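# Seat gear and two bearing rings in near-row holders

## Task

Take the gear and both bearing rings and set each one lying flat inside the holder whose shape matches it, using only the holders in the row closest to the robot; finish with both grippers released from the parts.

## Robot and tools

ROBOT AND FRAME
Two arms, left_arm and right_arm, each with a two-finger parallel gripper. Every pose in results uses one shared scene frame. Its origin sits on the table surface midway between the arms, +x points away from the robot over the table, +z points up, and left_arm is on the +y side. The names left and right do not mean sides of a camera image. Arm bases (URDF root links): left_arm at (+0.023, +0.334, 0) m, quat_wxyz (+0.996, 0, 0, +0.093); right_arm at (-0.039, -0.262, 0) m, quat_wxyz (+1.000, 0, 0, -0.013).
Gripper axes: the fingers extend along the gripper's +z and close toward each other along its y. end_effector_position is the point midway between the finger pads, about 1 cm short of the fingertips. Each wrist also carries a camera mount near the gripper that can collide with things. Reported hand positions can be slightly wrong, more so when an arm reaches far.
Joint ranges (rad), base to gripper: waist -2.618 to 3.054, shoulder 0.000 to 3.142, elbow 0.000 to 3.142, wrist pitch -1.571 to 1.571, wrist yaw -1.571 to 1.571, wrist roll -2.094 to 2.094. Elbows never go fully straight.

THE 14-NUMBER ROW
Both motion tools use one row of 14 numbers covering both arms, even if one arm is idle: first left_arm's dx, dy, dz, rx, ry, rz, opening, then the same seven for right_arm. All values lie in [-1, 1]. dx to rz are offsets, not poses: a displacement and rotation relative to where that gripper was measured, expressed in the gripper's own axes. Scale: 1.0 equals 0.6 m for dx, dy, dz and 180 degrees for rotation; rx, ry, rz form a single rotation vector. The opening value is absolute, not an offset: +1 is fully open (0.094 m), -1 is fully closed. An arm that should stay put gets zeros (or a correction back to its wanted place) and its current desired opening.

TOOLS
execute_actions(actions): a list of actions run one after another. Each action is a table of up to 15 rows; each row lasts one control step of 1/30 s, and if fewer than 15 rows are given the final row is repeated until 15 steps pass. Every row in an action is measured from the gripper's pose at the start of that action, not from the row before it. For the first action of a call, that start is the last pose reported in a result. An empty list just returns the current state and images.
move(target, speed, blocking): target is one 14-number row as above, offsets counted from the pose in the latest result that shows one. Each gripper travels in a straight line toward its goal; both paths finish together, taking between 0.5 and 10 s (cut off at 10 s if longer). speed is the top path speed in m/s, 0.002 to 0.5, default 0.25; turning is capped at twice that in rad/s. Openings are sent at the start. Paths do not avoid obstacles or the other arm, and grippers can lag, drift, or overshoot the speed, especially near full reach. Faster contact hits harder; aiming further past a contact presses harder. With blocking=false the result comes after 0.5 s while motion continues; you must call wait or stop before sending further rows or moves. The result adds a move: line giving how it ended (done, off_target, moving, held, fault) and any limits (paced = command was clipped; held = a check blocked steps, after which the arm may speed up), plus each gripper's distance from its target.
wait(seconds): 0 to 10; lets time pass with last commands held; returns early if a running move ends.
stop(): brakes a running move; braking needs space; fingers keep moving.
zoom_image(camera, region): camera is cam_head_left or cam_head_right; region [x0, y0, x1, y1] in pixels from the top-left, at most 504 by 504.
read_manual(section): only "licences"; no motion.
finished_scene(scene): integer scene number; ends the scene irreversibly and reports success. Call it only once the parts are seated and released.

CONTROLLER BEHAVIOUR
Each control step clips the commanded pose to within 70 mm and 16 degrees of the measured one, then damped inverse kinematics drives the joints, favouring position over orientation. Large offsets may need several actions. Hand target lines show where each arm is currently being driven. Arms tend to finish a centimetre or more low and can sink further under repeated zero offsets, so correct upward in the first call of a reply and then send zeros, raising the aim again if still low. A pose unreachable line names an arm whose command was changed or blocked by the clearance check.

RESULTS
The state line lists each gripper's end_effector_position (m) and end_effector_quat_wxyz. grip_measured gives finger opening on the command scale; the last value in Joint positions is the opening in metres. Readings may be off by about 1 mm, consistently per gripper. To hold a part, command roughly 0.03 below grip_measured; less gives a lighter hold. Pad force tops out around 50 to 62 N, lower for parts under about 2 mm thick, with a short spike on first contact. Joint torques include offsets and noise. Images come from cam_head_left then cam_head_right, both 504x504 pinhole-plus-radial cameras (focal length about 235 px, centre near 250, 250).

CAUTIONS
Never push or knock anything off the table. Keep the arms from colliding or pressing on each other. Avoid dropping, slipping, slamming or shoving parts; an unseen force may occasionally tug a held part or nudge a loose one. Holding loads heats motors: a MOTOR HOT warning appears at 75 °C, at 90 °C that arm stops for 10 s, and at 100 °C it goes limp and falls. FAULT lines report such stops. An arm blocked by an object keeps pushing until given a new command.

Each tool is called after "Request:" as a command line: name --argument value for each argument, lists and objects as JSON in quotes; but a table of rows of numbers goes row by row, as --pt "numbers of a row", without its own name.

## Session

I'll start by looking at the scene.

Request:
execute_actions --actions '[]'

Scene clock: 0.00 s.
left_arm: end_effector_position=(+0.4991, +0.3872, +0.1915) grip_measured=+1.000 end_effector_quat_wxyz=(+0.209, +0.281, +0.712, +0.609) | right_arm: end_effector_position=(+0.0220, +0.1440, +0.2221) grip_measured=+1.000 end_effector_quat_wxyz=(+0.670, -0.592, +0.388, -0.222)
Joint positions: left_arm=[-0.407  1.83   1.06   0.414 -1.058  1.303  0.094] | right_arm=[ 1.853  1.644  0.723  0.914  1.155 -1.305  0.094]
Joint velocities: left_arm=[ 0.002 -0.012  0.012 -0.007 -0.051 -0.037  0.   ] | right_arm=[-0.012  0.012  0.007  0.037  0.066 -0.095  0.   ]
Joint torques (N m, as the arm reports them, + toward a larger angle): no reading
Hand target (left_arm): +0.499, +0.388, +0.202; +0.219, +0.268, +0.712, +0.611
Hand target (right_arm): +0.022, +0.144, +0.226; +0.674, -0.587, +0.393, -0.216

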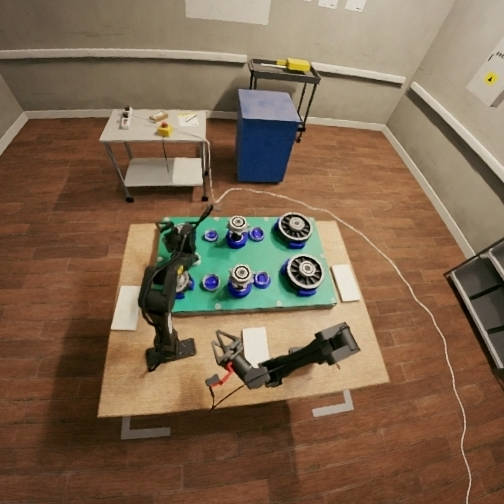

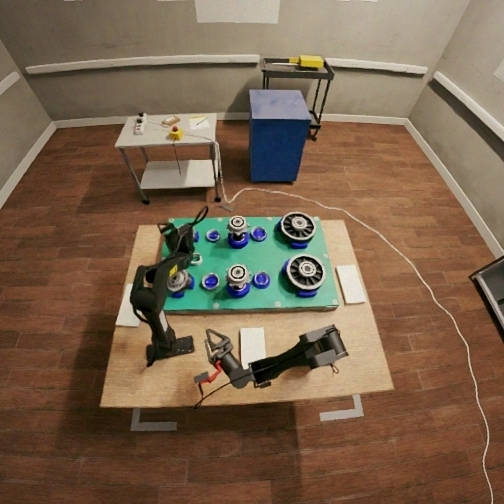

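Request:
zoom_image --camera "cam_head_left" --region '[130, 200, 370, 330]'

Request:
zoom_image --camera "cam_head_right" --region '[130, 200, 370, 330]'

Region (130, 200, 370, 330) of cam_head_left's 504x504 image, scaled by 2.100, with more detail than that image has; it fills the top 273 rows of this view, and the rest is white.

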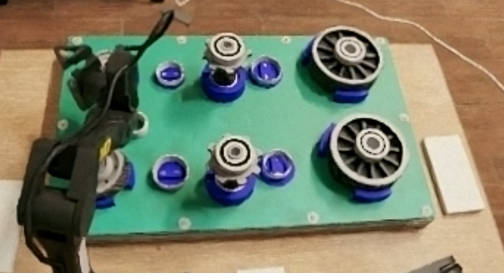

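Region (130, 200, 370, 330) of cam_head_right's 504x504 image, scaled by 2.100, with more detail than that image has; it fills the top 273 rows of this view, and the rest is white.

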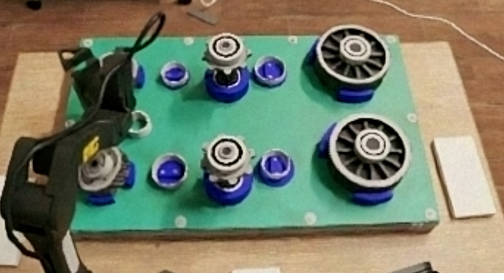

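Request:
move --target '[0.673,0.083,-0.213,0.430,0.148,-0.198,1, 0.579,-0.288,-0.124,-0.180,0.542,0.479,1]' --speed 0.3

Scene clock: 37.63 s.
left_arm: end_effector_position=(+0.1239, +0.5607, +0.2667) grip_measured=+1.000 end_effector_quat_wxyz=(+0.048, -0.001, +0.989, +0.139) | right_arm: end_effector_position=(+0.2045, -0.1976, +0.2914) grip_measured=+1.000 end_effector_quat_wxyz=(+0.193, +0.002, +0.980, +0.044)
Joint positions: left_arm=[ 0.936  1.342  1.638 -1.574 -0.034  1.125  0.094] | right_arm=[ 0.296  1.306  1.688 -1.555  0.02   0.27   0.094]
Joint velocities: left_arm=[ 0.002 -0.017 -0.012 -0.007  0.007 -0.022  0.   ] | right_arm=[-0.037 -0.027 -0.007  0.022 -0.037 -0.11   0.   ]
Joint torques (N m, as the arm reports them, + toward a larger angle): left_arm=[ 0.69 -4.29  8.08  0.41  0.06 -0.04] | right_arm=[-0.66 -3.84  6.51  0.99 -0.08 -0.08]
Hand target (left_arm): +0.123, +0.558, +0.280; +0.061, -0.001, +0.986, +0.155
Hand target (right_arm): +0.201, -0.199, +0.298; +0.198, -0.000, +0.979, +0.049
Off the commanded pose (left_arm): 0.014 m, 17 deg; orientation clipped at the last step of the last action.
Off the commanded pose (right_arm): 0.010 m, 23 deg; orientation clipped at the last step of the last action.
joint sent to its limit (left arm) — the command would take joint 4 (wrist pitch) past its lower limit, so that joint was sent only as far as its limit.
joint sent to its limit (right arm) — the command would take joint 4 (wrist pitch) past its lower limit, so that joint was sent only as far as its limit.
move: off_target (left_arm, right_arm); limits=paced

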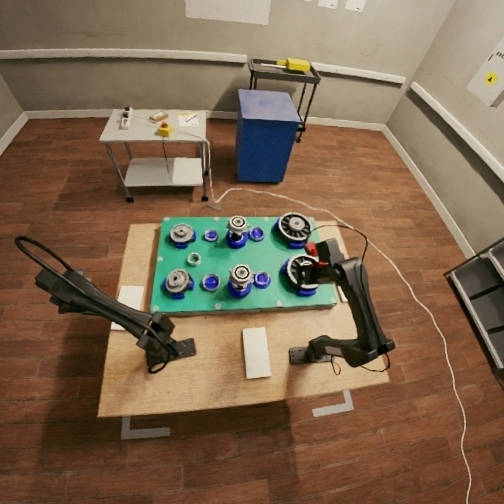

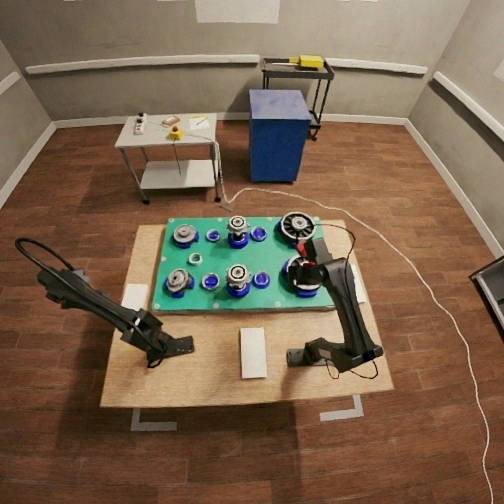

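Request:
zoom_image --camera "cam_head_left" --region '[145, 210, 285, 320]'

Request:
zoom_image --camera "cam_head_right" --region '[145, 210, 285, 320]'

Region (145, 210, 285, 320) of cam_head_left's 504x504 image, scaled by 3.600, with more detail than that image has; it fills the top 396 rows of this view, and the rest is white.

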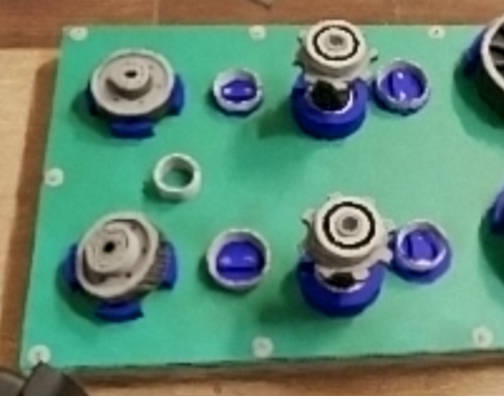

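Region (145, 210, 285, 320) of cam_head_right's 504x504 image, scaled by 3.600, with more detail than that image has; it fills the top 396 rows of this view, and the rest is white.

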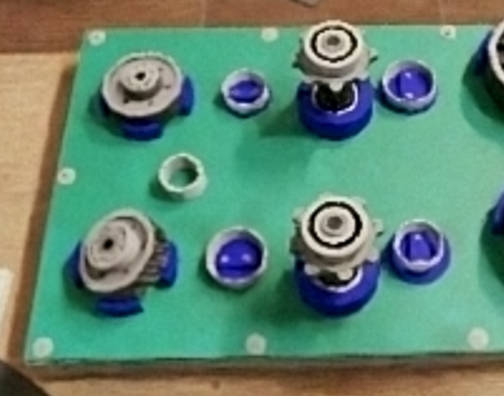

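Request:
zoom_image --camera "cam_head_left" --region '[160, 245, 230, 305]'

Request:
zoom_image --camera "cam_head_left" --region '[220, 220, 290, 300]'

Request:
zoom_image --camera "cam_head_left" --region '[160, 215, 230, 270]'

Region (160, 245, 230, 305) of cam_head_left's 504x504 image, scaled by 7.200, with more detail than that image has; it fills the top 432 rows of this view, and the rest is white.

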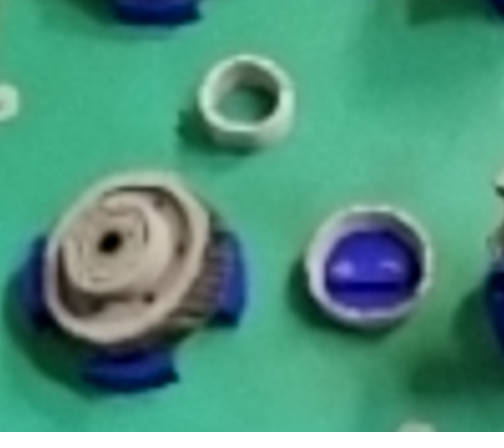

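Region (220, 220, 290, 300) of cam_head_left's 504x504 image, scaled by 6.300, with more detail than that image has; it fills the left 441 columns of this view, and the rest is white.

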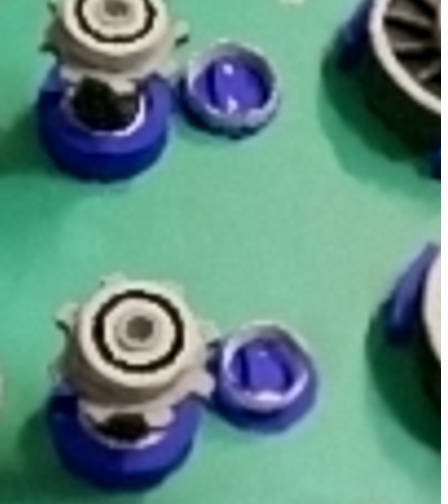

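Region (160, 215, 230, 270) of cam_head_left's 504x504 image, scaled by 7.200, with more detail than that image has; it fills the top 396 rows of this view, and the rest is white.

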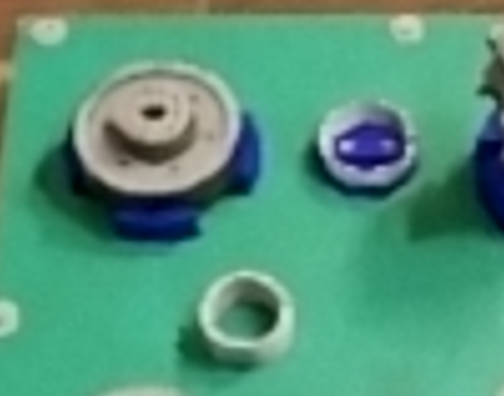

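Request:
zoom_image --camera "cam_head_left" --region '[90, 300, 250, 430]'

Request:
zoom_image --camera "cam_head_left" --region '[250, 220, 410, 400]'

Region (90, 300, 250, 430) of cam_head_left's 504x504 image, scaled by 3.150, with more detail than that image has; it fills the top 410 rows of this view, and the rest is white.

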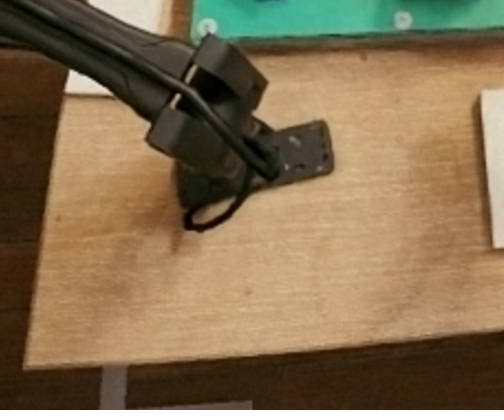

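Region (250, 220, 410, 400) of cam_head_left's 504x504 image, scaled by 2.800, with more detail than that image has.

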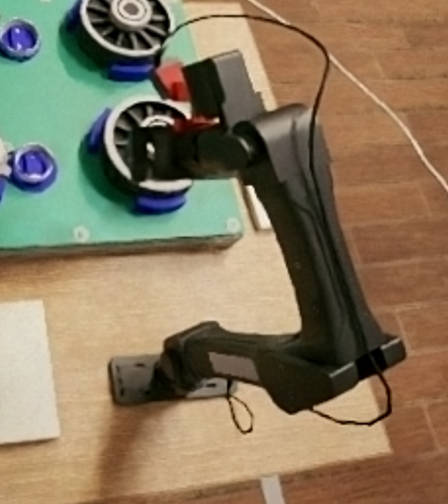

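Request:
zoom_image --camera "cam_head_left" --region '[145, 280, 225, 330]'

Request:
zoom_image --camera "cam_head_right" --region '[160, 245, 230, 305]'

Request:
zoom_image --camera "cam_head_right" --region '[220, 220, 290, 300]'

Region (145, 280, 225, 330) of cam_head_left's 504x504 image, scaled by 6.300, with more detail than that image has; it fills the top 315 rows of this view, and the rest is white.

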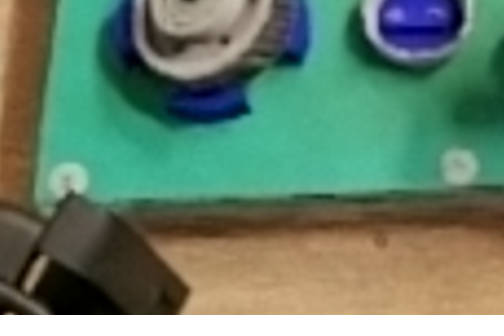

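Region (160, 245, 230, 305) of cam_head_right's 504x504 image, scaled by 7.200, with more detail than that image has; it fills the top 432 rows of this view, and the rest is white.

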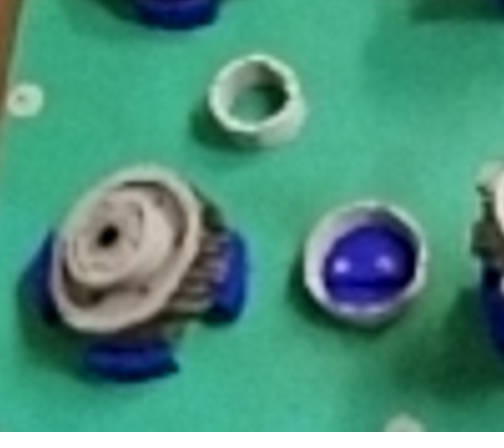

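Region (220, 220, 290, 300) of cam_head_right's 504x504 image, scaled by 6.300, with more detail than that image has; it fills the left 441 columns of this view, and the rest is white.

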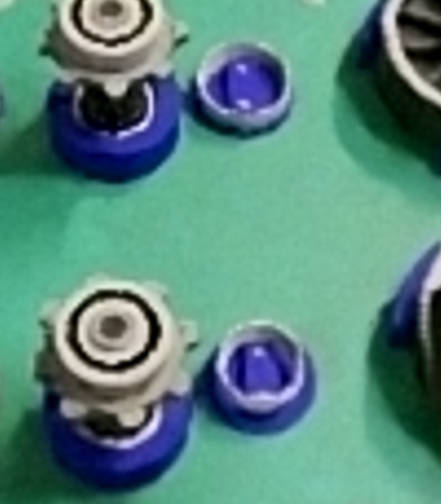

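Request:
zoom_image --camera "cam_head_right" --region '[90, 300, 250, 430]'

Request:
zoom_image --camera "cam_head_right" --region '[250, 210, 410, 400]'

Request:
zoom_image --camera "cam_head_right" --region '[110, 200, 200, 260]'

Region (90, 300, 250, 430) of cam_head_right's 504x504 image, scaled by 3.150, with more detail than that image has; it fills the top 410 rows of this view, and the rest is white.

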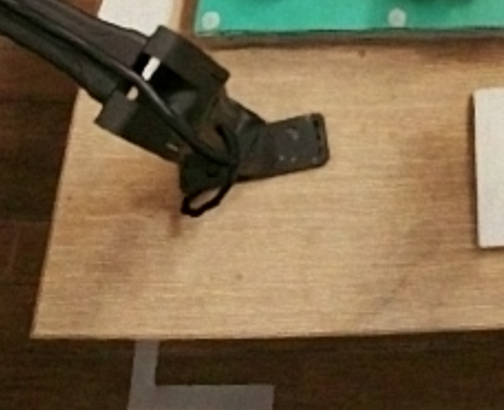

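Region (250, 210, 410, 400) of cam_head_right's 504x504 image, scaled by 2.653, with more detail than that image has; it fills the left 424 columns of this view, and the rest is white.

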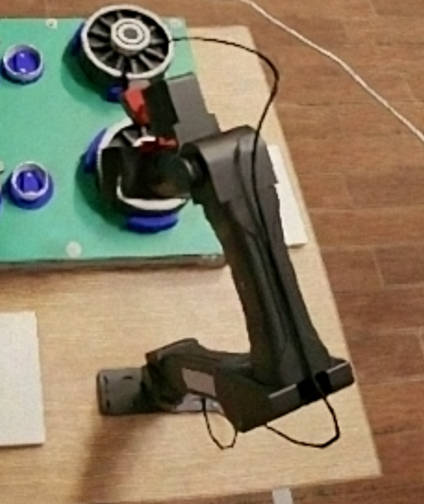

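Region (110, 200, 200, 260) of cam_head_right's 504x504 image, scaled by 5.600, with more detail than that image has.

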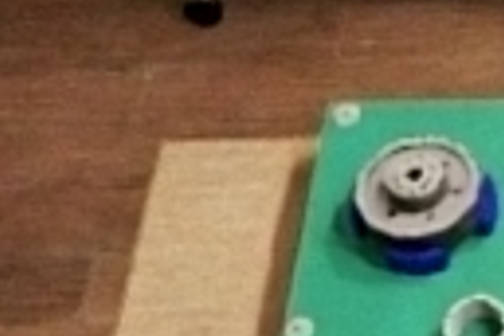

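Request:
move --target '[-0.296,-0.429,0.005,0.0888,0.0307,0,1, -0.099,0.198,0.2065,0.1097,0.083,0.437,1]' --speed 0.3

Scene clock: 160.67 s.
left_arm: end_effector_position=(+0.2963, +0.3199, +0.2046) grip_measured=+1.000 end_effector_quat_wxyz=(+0.017, +0.001, +1.000, +0.010) | right_arm: end_effector_position=(+0.3045, -0.0716, +0.2063) grip_measured=+1.000 end_effector_quat_wxyz=(+0.028, +0.638, +0.767, +0.064)
Joint positions: left_arm=[-0.255  1.585  1.627 -1.58  -0.022 -0.066  0.094] | right_arm=[ 0.533  1.972  2.099 -1.557  0.006  1.896  0.094]
Joint velocities: left_arm=[ 0.002  0.007 -0.002  0.007 -0.022  0.022  0.   ] | right_arm=[ 0.022 -0.012  0.002 -0.007  0.037 -0.007  0.   ]
Joint torques (N m, as the arm reports them, + toward a larger angle): left_arm=[-0.5  -5.01  7.94  0.04  0.09 -0.05] | right_arm=[  0.39 -10.13   6.92   0.5   -0.02   0.12]
Hand target (left_arm): +0.299, +0.317, +0.212; +0.028, +0.000, +1.000, +0.006
Hand target (right_arm): +0.304, -0.069, +0.211; +0.029, +0.641, +0.764, +0.068
Off the commanded pose (left_arm): 0.013 m, 2 deg.
Off the commanded pose (right_arm): 0.004 m, 8 deg.
joint sent to its limit (left arm) — the command would take joint 4 (wrist pitch) past its lower limit, so that joint was sent only as far as its limit.
joint sent to its limit (right arm) — the command would take joint 4 (wrist pitch) past its lower limit, so that joint was sent only as far as its limit.
move: off_target (left_arm, right_arm)

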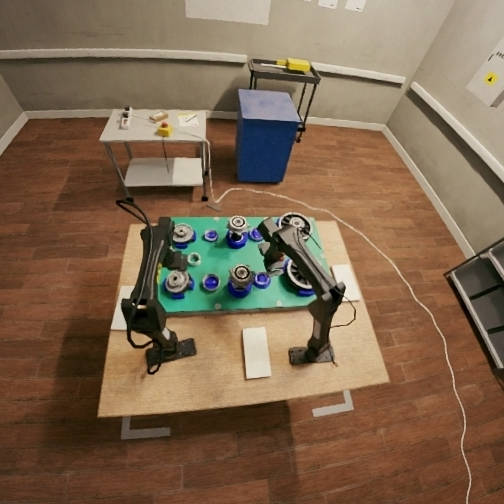

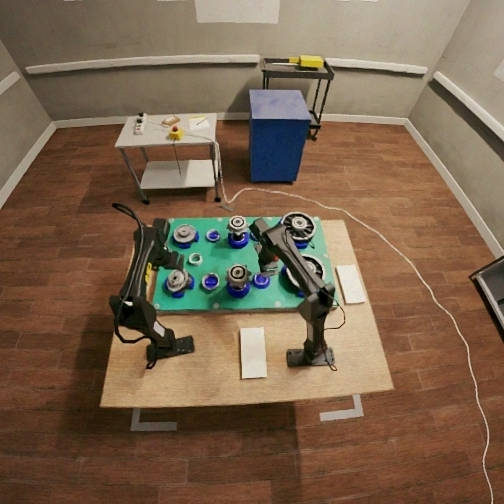

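Request:
zoom_image --camera "cam_head_left" --region '[140, 220, 300, 310]'

Request:
zoom_image --camera "cam_head_right" --region '[140, 220, 300, 310]'

Region (140, 220, 300, 310) of cam_head_left's 504x504 image, scaled by 3.150, with more detail than that image has; it fills the top 284 rows of this view, and the rest is white.

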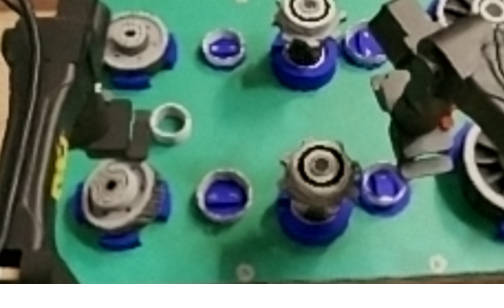

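Region (140, 220, 300, 310) of cam_head_right's 504x504 image, scaled by 3.150, with more detail than that image has; it fills the top 284 rows of this view, and the rest is white.

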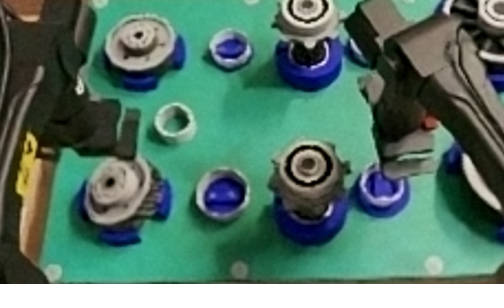

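Request:
move --target '[-0.0117,-0.0148,0.0828,0.0064,0.0108,0,1, -0.004,-0.015,0.118,0.0427,-0.0126,0.003,1]' --speed 0.15

Request:
zoom_image --camera "cam_head_left" --region '[140, 230, 300, 310]'

Request:
zoom_image --camera "cam_head_right" --region '[140, 230, 300, 310]'

Scene clock: 175.30 s.
left_arm: end_effector_position=(+0.3032, +0.3149, +0.1557) grip_measured=+1.000 end_effector_quat_wxyz=(-0.007, -0.001, +1.000, +0.003) | right_arm: end_effector_position=(+0.3037, -0.0706, +0.1354) grip_measured=+1.000 end_effector_quat_wxyz=(-0.002, +0.641, +0.768, -0.003)
Joint positions: left_arm=[-0.26   1.623  1.469 -1.432 -0.005 -0.075  0.094] | right_arm=[ 0.533  2.063  1.952 -1.467 -0.001  1.898  0.094]
Joint velocities: left_arm=[-0.012 -0.017  0.007 -0.007 -0.022 -0.007  0.   ] | right_arm=[-0.007  0.022  0.002 -0.022 -0.037  0.066  0.   ]
Joint torques (N m, as the arm reports them, + toward a larger angle): left_arm=[-0.83 -5.6   5.26  0.12  0.05 -0.05] | right_arm=[ -0.15 -11.99   4.86   0.4    0.02   0.09]
Hand target (left_arm): +0.306, +0.311, +0.155; -0.000, +0.001, +1.000, -0.000
Hand target (right_arm): +0.305, -0.071, +0.135; +0.001, +0.643, +0.766, +0.000
Off the commanded pose (left_arm): 0.004 m, 1 deg.
Off the commanded pose (right_arm): 0.002 m, 1 deg.
move: done

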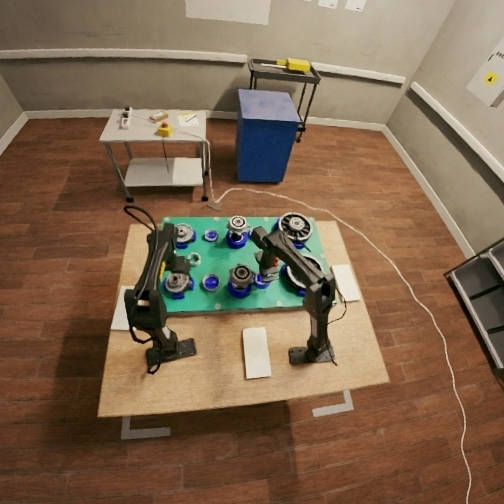

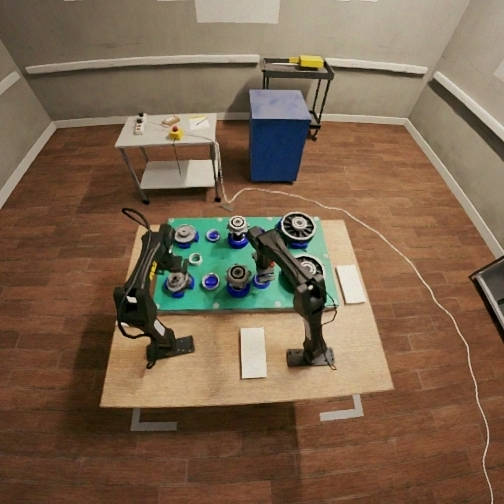

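Region (140, 230, 300, 310) of cam_head_left's 504x504 image, scaled by 3.150, with more detail than that image has.

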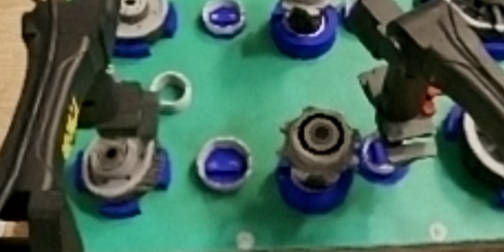

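Region (140, 230, 300, 310) of cam_head_right's 504x504 image, scaled by 3.150, with more detail than that image has.

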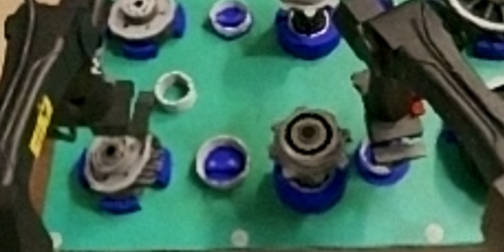

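Request:
zoom_image --camera "cam_head_left" --region '[235, 240, 295, 300]'

Request:
zoom_image --camera "cam_head_right" --region '[235, 240, 295, 300]'

Request:
zoom_image --camera "cam_head_right" --region '[150, 245, 210, 305]'

Request:
zoom_image --camera "cam_head_left" --region '[150, 245, 210, 305]'

Region (235, 240, 295, 300) of cam_head_left's 504x504 image, scaled by 8.400, with more detail than that image has.

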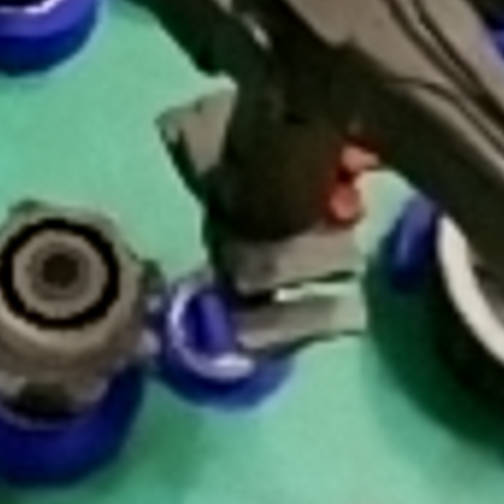

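Region (235, 240, 295, 300) of cam_head_right's 504x504 image, scaled by 8.400, with more detail than that image has.

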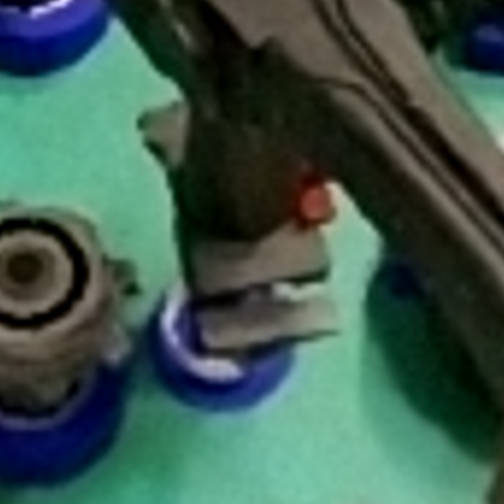

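Region (150, 245, 210, 305) of cam_head_right's 504x504 image, scaled by 8.400, with more detail than that image has.

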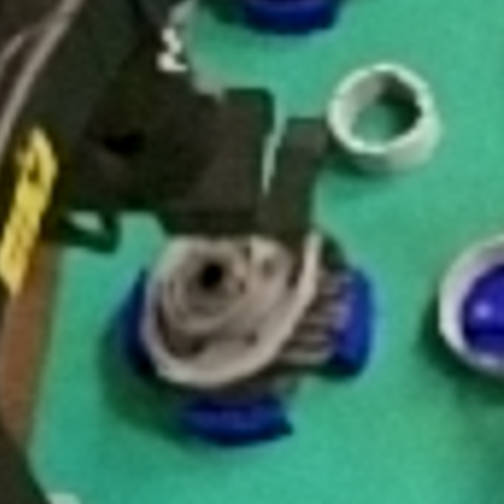

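Region (150, 245, 210, 305) of cam_head_left's 504x504 image, scaled by 8.400, with more detail than that image has.

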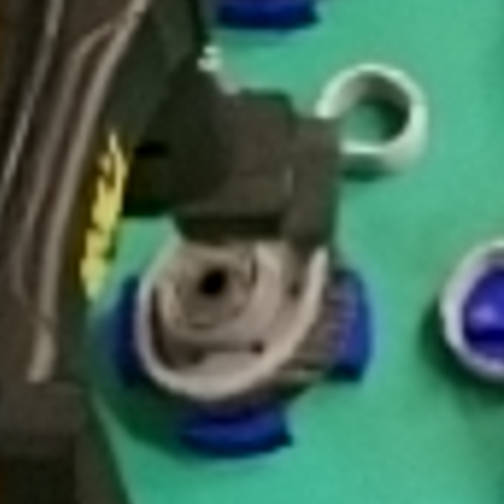

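Request:
move --target '[-0.0047,0.010,0.028,0.094,0,0,0.5, 0.001,-0.0095,0.059,0,0,0,1]' --speed 0.1

Request:
zoom_image --camera "cam_head_left" --region '[235, 240, 295, 300]'

Request:
zoom_image --camera "cam_head_right" --region '[150, 245, 210, 305]'

Request:
zoom_image --camera "cam_head_left" --region '[150, 245, 210, 305]'

Scene clock: 207.33 s.
left_arm: end_effector_position=(+0.3036, +0.3191, +0.1405) grip_measured=+0.502 end_effector_quat_wxyz=(-0.015, -0.002, +0.990, -0.138) | right_arm: end_effector_position=(+0.2989, -0.0728, +0.0960) grip_measured=+1.000 end_effector_quat_wxyz=(-0.006, +0.641, +0.768, -0.012)
Joint positions: left_arm=[-0.071  1.649  1.409 -1.394  0.272  0.121  0.071] | right_arm=[ 0.533  2.052  1.78  -1.324 -0.003  1.898  0.094]
Joint velocities: left_arm=[-0.002  0.002  0.007 -0.037 -0.007  0.007  0.   ] | right_arm=[ 0.007  0.007  0.007 -0.007  0.022  0.007  0.   ]
Joint torques (N m, as the arm reports them, + toward a larger angle): left_arm=[ 0.73 -5.38  4.83 -0.04  0.29  0.01] | right_arm=[  0.45 -13.2    4.38   0.39   0.05   0.09]
Hand target (left_arm): +0.306, +0.319, +0.139; -0.011, -0.001, +0.989, -0.145
Hand target (right_arm): +0.298, -0.071, +0.100; -0.002, +0.641, +0.768, -0.004
Off the commanded pose (left_arm): 0.003 m, 1 deg.
Off the commanded pose (right_arm): 0.005 m, 1 deg.
move: done

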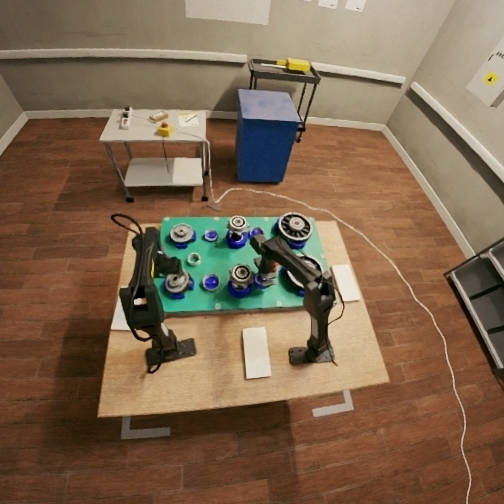

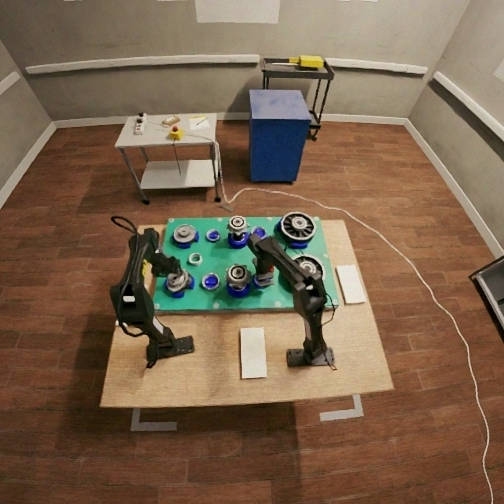

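Region (235, 240, 295, 300) of cam_head_left's 504x504 image, scaled by 8.400, with more detail than that image has.

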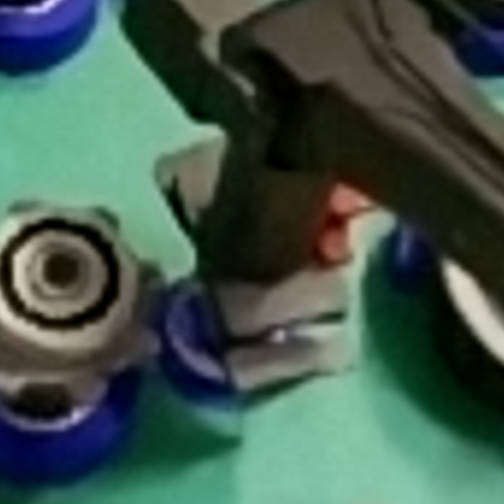

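Region (150, 245, 210, 305) of cam_head_right's 504x504 image, scaled by 8.400, with more detail than that image has.

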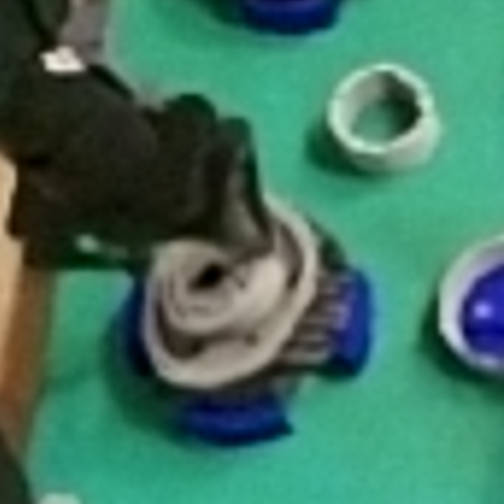

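Region (150, 245, 210, 305) of cam_head_left's 504x504 image, scaled by 8.400, with more detail than that image has.

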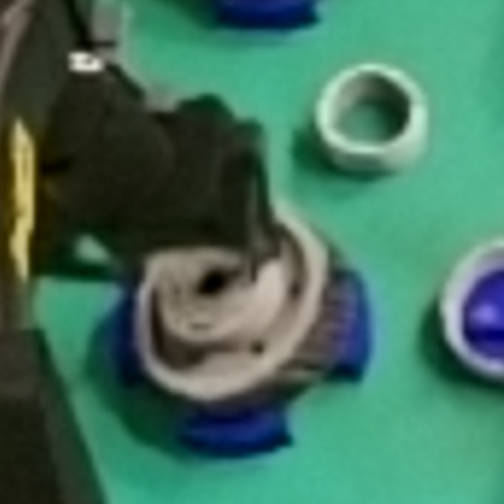

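Request:
move --target '[0.012,0.0,0.035,0,0,0,0.5, 0.008,-0.003,0.014,0,0,0,1]' --speed 0.05

Request:
zoom_image --camera "cam_head_left" --region '[235, 240, 295, 300]'

Request:
zoom_image --camera "cam_head_right" --region '[150, 245, 210, 305]'

Request:
zoom_image --camera "cam_head_left" --region '[150, 245, 210, 305]'

Scene clock: 224.13 s.
left_arm: end_effector_position=(+0.2951, +0.3152, +0.1249) grip_measured=+0.501 end_effector_quat_wxyz=(-0.021, -0.006, +0.989, -0.144) | right_arm: end_effector_position=(+0.2977, -0.0704, +0.0911) grip_measured=+1.000 end_effector_quat_wxyz=(-0.007, +0.639, +0.769, -0.011)
Joint positions: left_arm=[-0.075  1.627  1.321 -1.338  0.282  0.109  0.071] | right_arm=[ 0.539  2.052  1.76  -1.304 -0.006  1.9    0.094]
Joint velocities: left_arm=[-0.007 -0.002 -0.022  0.007  0.007  0.022  0.   ] | right_arm=[-0.017 -0.007 -0.007  0.022 -0.007  0.081  0.   ]
Joint torques (N m, as the arm reports them, + toward a larger angle): left_arm=[-1.19 -5.87  3.47  0.2   0.08 -0.12] | right_arm=[  0.57 -11.64   4.25   0.36  -0.05   0.18]
Hand target (left_arm): +0.296, +0.313, +0.120; -0.015, -0.002, +0.990, -0.138
Hand target (right_arm): +0.296, -0.068, +0.088; -0.006, +0.641, +0.768, -0.012
Off the commanded pose (left_arm): 0.005 m, 1 deg.
Off the commanded pose (right_arm): 0.004 m, 0 deg.
move: done

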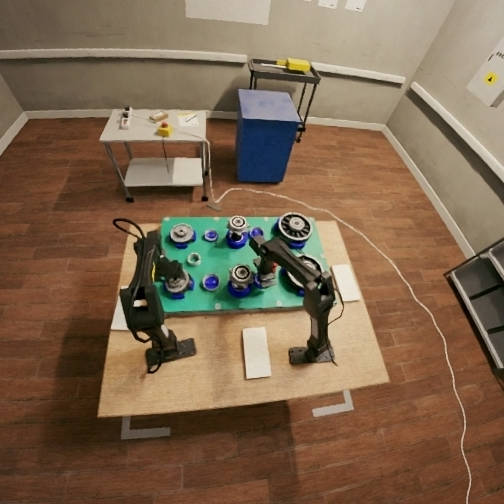

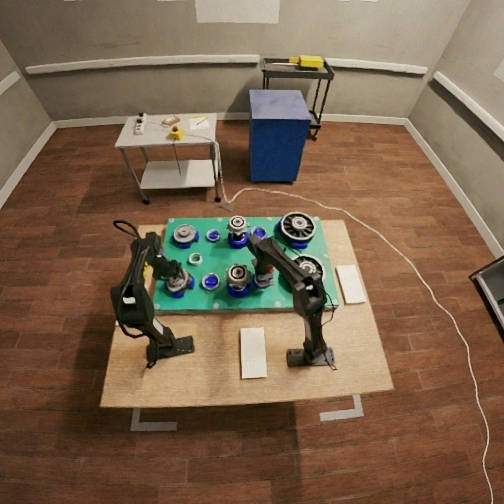

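Region (235, 240, 295, 300) of cam_head_left's 504x504 image, scaled by 8.400, with more detail than that image has.

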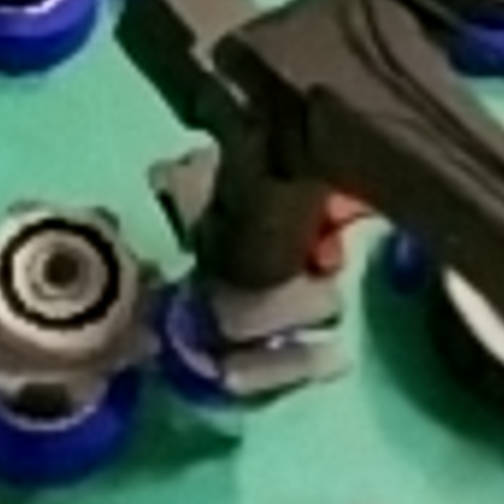

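Region (150, 245, 210, 305) of cam_head_right's 504x504 image, scaled by 8.400, with more detail than that image has.

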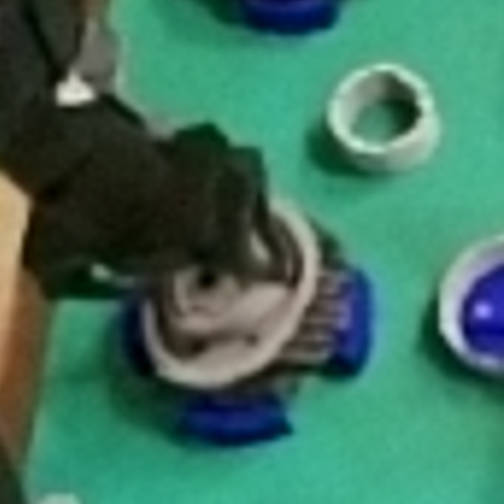

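Region (150, 245, 210, 305) of cam_head_left's 504x504 image, scaled by 8.400, with more detail than that image has.

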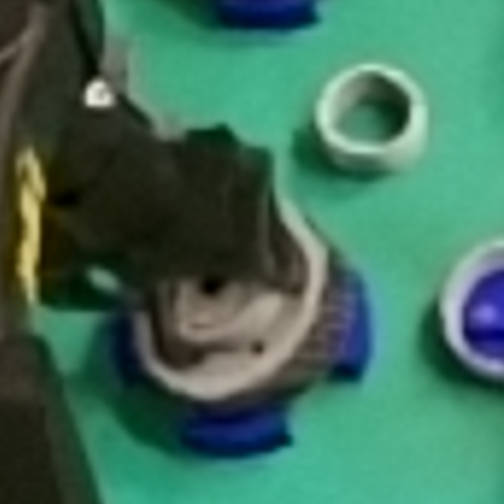

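Request:
move --target '[0,0,0.014,0,0,0,0.5, 0.003,-0.002,0.014,0,0,0,1]' --speed 0.03

Scene clock: 231.57 s.
left_arm: end_effector_position=(+0.2948, +0.3149, +0.1245) grip_measured=+0.501 end_effector_quat_wxyz=(-0.021, -0.007, +0.989, -0.144) | right_arm: end_effector_position=(+0.2971, -0.0705, +0.0860) grip_measured=+1.000 end_effector_quat_wxyz=(-0.008, +0.639, +0.769, -0.011)
Joint positions: left_arm=[-0.075  1.627  1.319 -1.338  0.283  0.108  0.071] | right_arm=[ 0.539  2.052  1.74  -1.285 -0.007  1.9    0.094]
Joint velocities: left_arm=[ 0.007  0.007 -0.002  0.007 -0.022  0.007  0.   ] | right_arm=[ 0.002 -0.002 -0.012  0.007  0.022 -0.081  0.   ]
Joint torques (N m, as the arm reports them, + toward a larger angle): left_arm=[-0.89 -5.22  2.84  0.19  0.17 -0.12] | right_arm=[  0.31 -11.53   4.18   0.37   0.     0.11]
Hand target (left_arm): +0.295, +0.313, +0.117; -0.021, -0.006, +0.989, -0.144
Hand target (right_arm): +0.296, -0.069, +0.083; -0.007, +0.639, +0.769, -0.011
Off the commanded pose (left_arm): 0.008 m, 0 deg.
Off the commanded pose (right_arm): 0.004 m, 0 deg.
move: done

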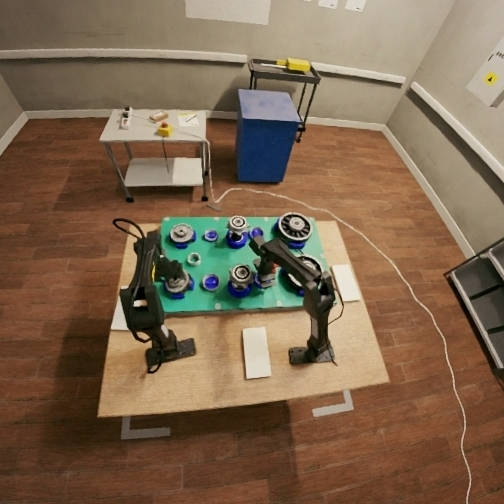

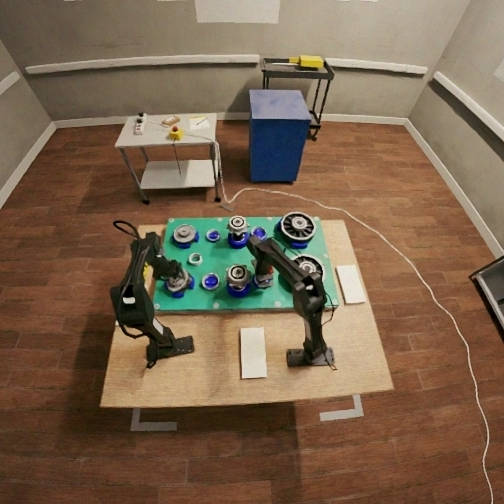

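Request:
move --target '[0,0,-0.003,0,0,0,0.1, 0,0,0.02,0,0,0,1]' --speed 0.03

Scene clock: 236.50 s.
left_arm: end_effector_position=(+0.2947, +0.3116, +0.1255) grip_measured=+0.242 end_effector_quat_wxyz=(-0.022, -0.008, +0.988, -0.153) | right_arm: end_effector_position=(+0.2968, -0.0703, +0.0787) grip_measured=+1.000 end_effector_quat_wxyz=(-0.009, +0.639, +0.769, -0.010)
Joint positions: left_arm=[-0.077  1.627  1.319 -1.34   0.301  0.106  0.058] | right_arm=[ 0.539  2.052  1.711 -1.254 -0.009  1.901  0.094]
Joint velocities: left_arm=[-0.002  0.007 -0.002 -0.007 -0.037 -0.007 -0.   ] | right_arm=[-0.007  0.007 -0.012  0.007 -0.081 -0.022  0.   ]
Joint torques (N m, as the arm reports them, + toward a larger angle): left_arm=[ 0.05 -5.17  6.34 -0.17  0.07  0.  ] | right_arm=[  0.02 -11.2    4.45   0.36   0.     0.05]
Hand target (left_arm): +0.295, +0.315, +0.126; -0.021, -0.007, +0.989, -0.144
Hand target (right_arm): +0.297, -0.071, +0.074; -0.008, +0.639, +0.769, -0.011
Off the commanded pose (left_arm): 0.004 m, 1 deg.
Off the commanded pose (right_arm): 0.005 m, 0 deg.
move: done

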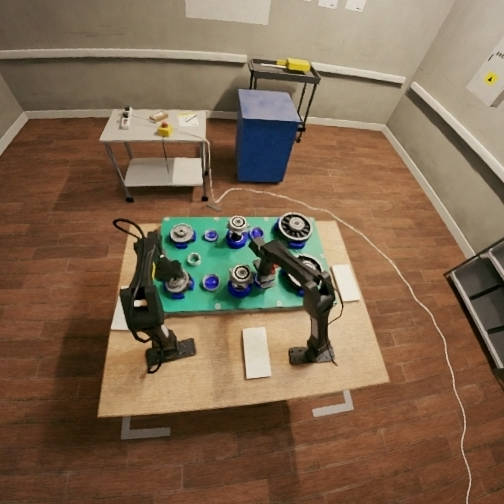

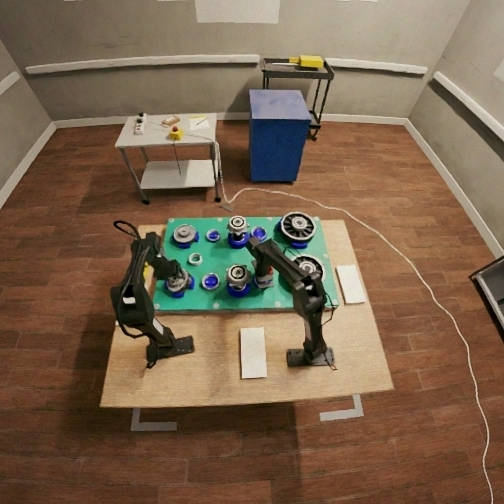

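Request:
move --target '[0.003,-0.02,-0.06,0,0,0,0.2, 0,0,0.02,0,0,0,1]' --speed 0.05

Scene clock: 247.87 s.
left_arm: end_effector_position=(+0.2957, +0.3122, +0.1300) grip_measured=+0.242 end_effector_quat_wxyz=(-0.044, -0.008, +0.988, -0.149) | right_arm: end_effector_position=(+0.2989, -0.0688, +0.0755) grip_measured=+1.000 end_effector_quat_wxyz=(-0.007, +0.639, +0.769, -0.004)
Joint positions: left_arm=[-0.082  1.672  1.384 -1.404  0.289  0.106  0.058] | right_arm=[ 0.539  2.052  1.698 -1.229 -0.011  1.901  0.094]
Joint velocities: left_arm=[ 0.002  0.007  0.017  0.051 -0.037 -0.022  0.001] | right_arm=[-0.002  0.012 -0.017 -0.095 -0.095 -0.037  0.   ]
Joint torques (N m, as the arm reports them, + toward a larger angle): left_arm=[ 0.54 -9.44 11.7  -0.99  0.32 -0.05] | right_arm=[  0.15 -11.36   3.43   0.48  -0.05   0.05]
Hand target (left_arm): +0.293, +0.311, +0.161; -0.021, -0.008, +0.988, -0.153
Hand target (right_arm): +0.296, -0.070, +0.067; -0.009, +0.639, +0.769, -0.010
Off the commanded pose (left_arm): 0.033 m, 3 deg.
Off the commanded pose (right_arm): 0.009 m, 1 deg.
move: off_target (left_arm)

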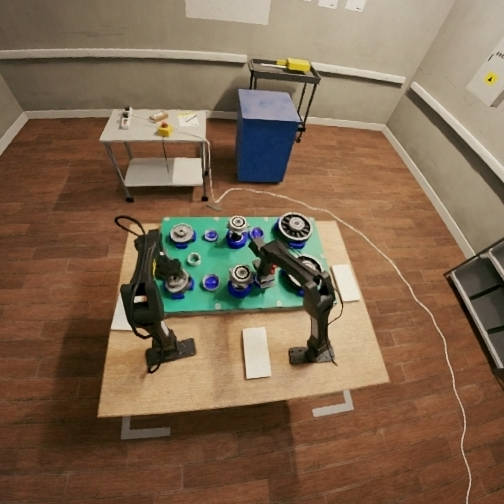

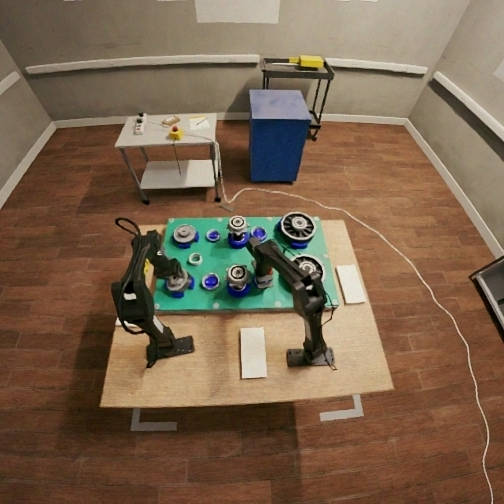

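Request:
move --target '[0.0117,-0.0274,-0.0886,0,-0.028,0,0.2, -0.002,-0.003,-0.043,0,0,0,1]' --speed 0.05

Scene clock: 258.53 s.
left_arm: end_effector_position=(+0.2955, +0.3214, +0.1409) grip_measured=+0.242 end_effector_quat_wxyz=(-0.041, -0.012, +0.992, -0.123) | right_arm: end_effector_position=(+0.2973, -0.0693, +0.0895) grip_measured=+1.000 end_effector_quat_wxyz=(-0.010, +0.639, +0.769, -0.009)
Joint positions: left_arm=[-0.082  1.662  1.428 -1.444  0.237  0.094  0.058] | right_arm=[ 0.539  2.052  1.754 -1.296 -0.012  1.9    0.094]
Joint velocities: left_arm=[-0.017  0.007  0.002 -0.051 -0.007  0.007 -0.   ] | right_arm=[-0.012 -0.002  0.007  0.007  0.037  0.007  0.   ]
Joint torques (N m, as the arm reports them, + toward a larger angle): left_arm=[  0.89 -11.03  11.9   -1.05   0.63  -0.1 ] | right_arm=[ -0.17 -12.92   6.68   0.01  -0.01  -0.03]
Hand target (left_arm): +0.291, +0.313, +0.182; -0.000, -0.014, +0.989, -0.149
Hand target (right_arm): +0.298, -0.071, +0.101; -0.007, +0.639, +0.769, -0.004
Off the commanded pose (left_arm): 0.046 m, 6 deg.
Off the commanded pose (right_arm): 0.012 m, 1 deg.
move: off_target (left_arm, right_arm)

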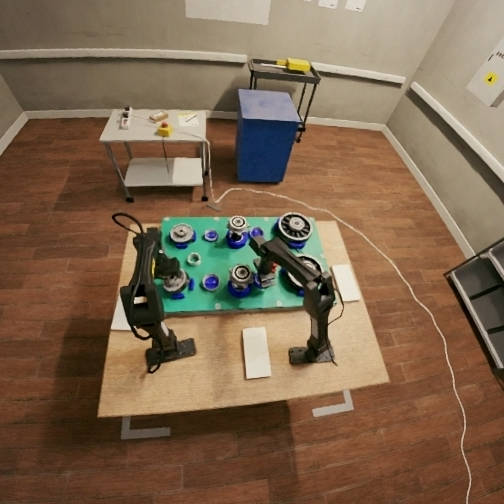

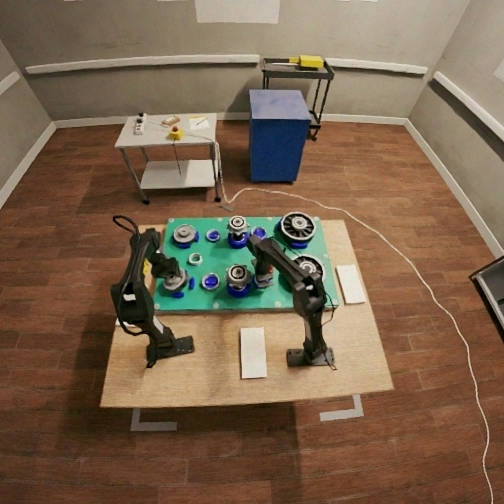

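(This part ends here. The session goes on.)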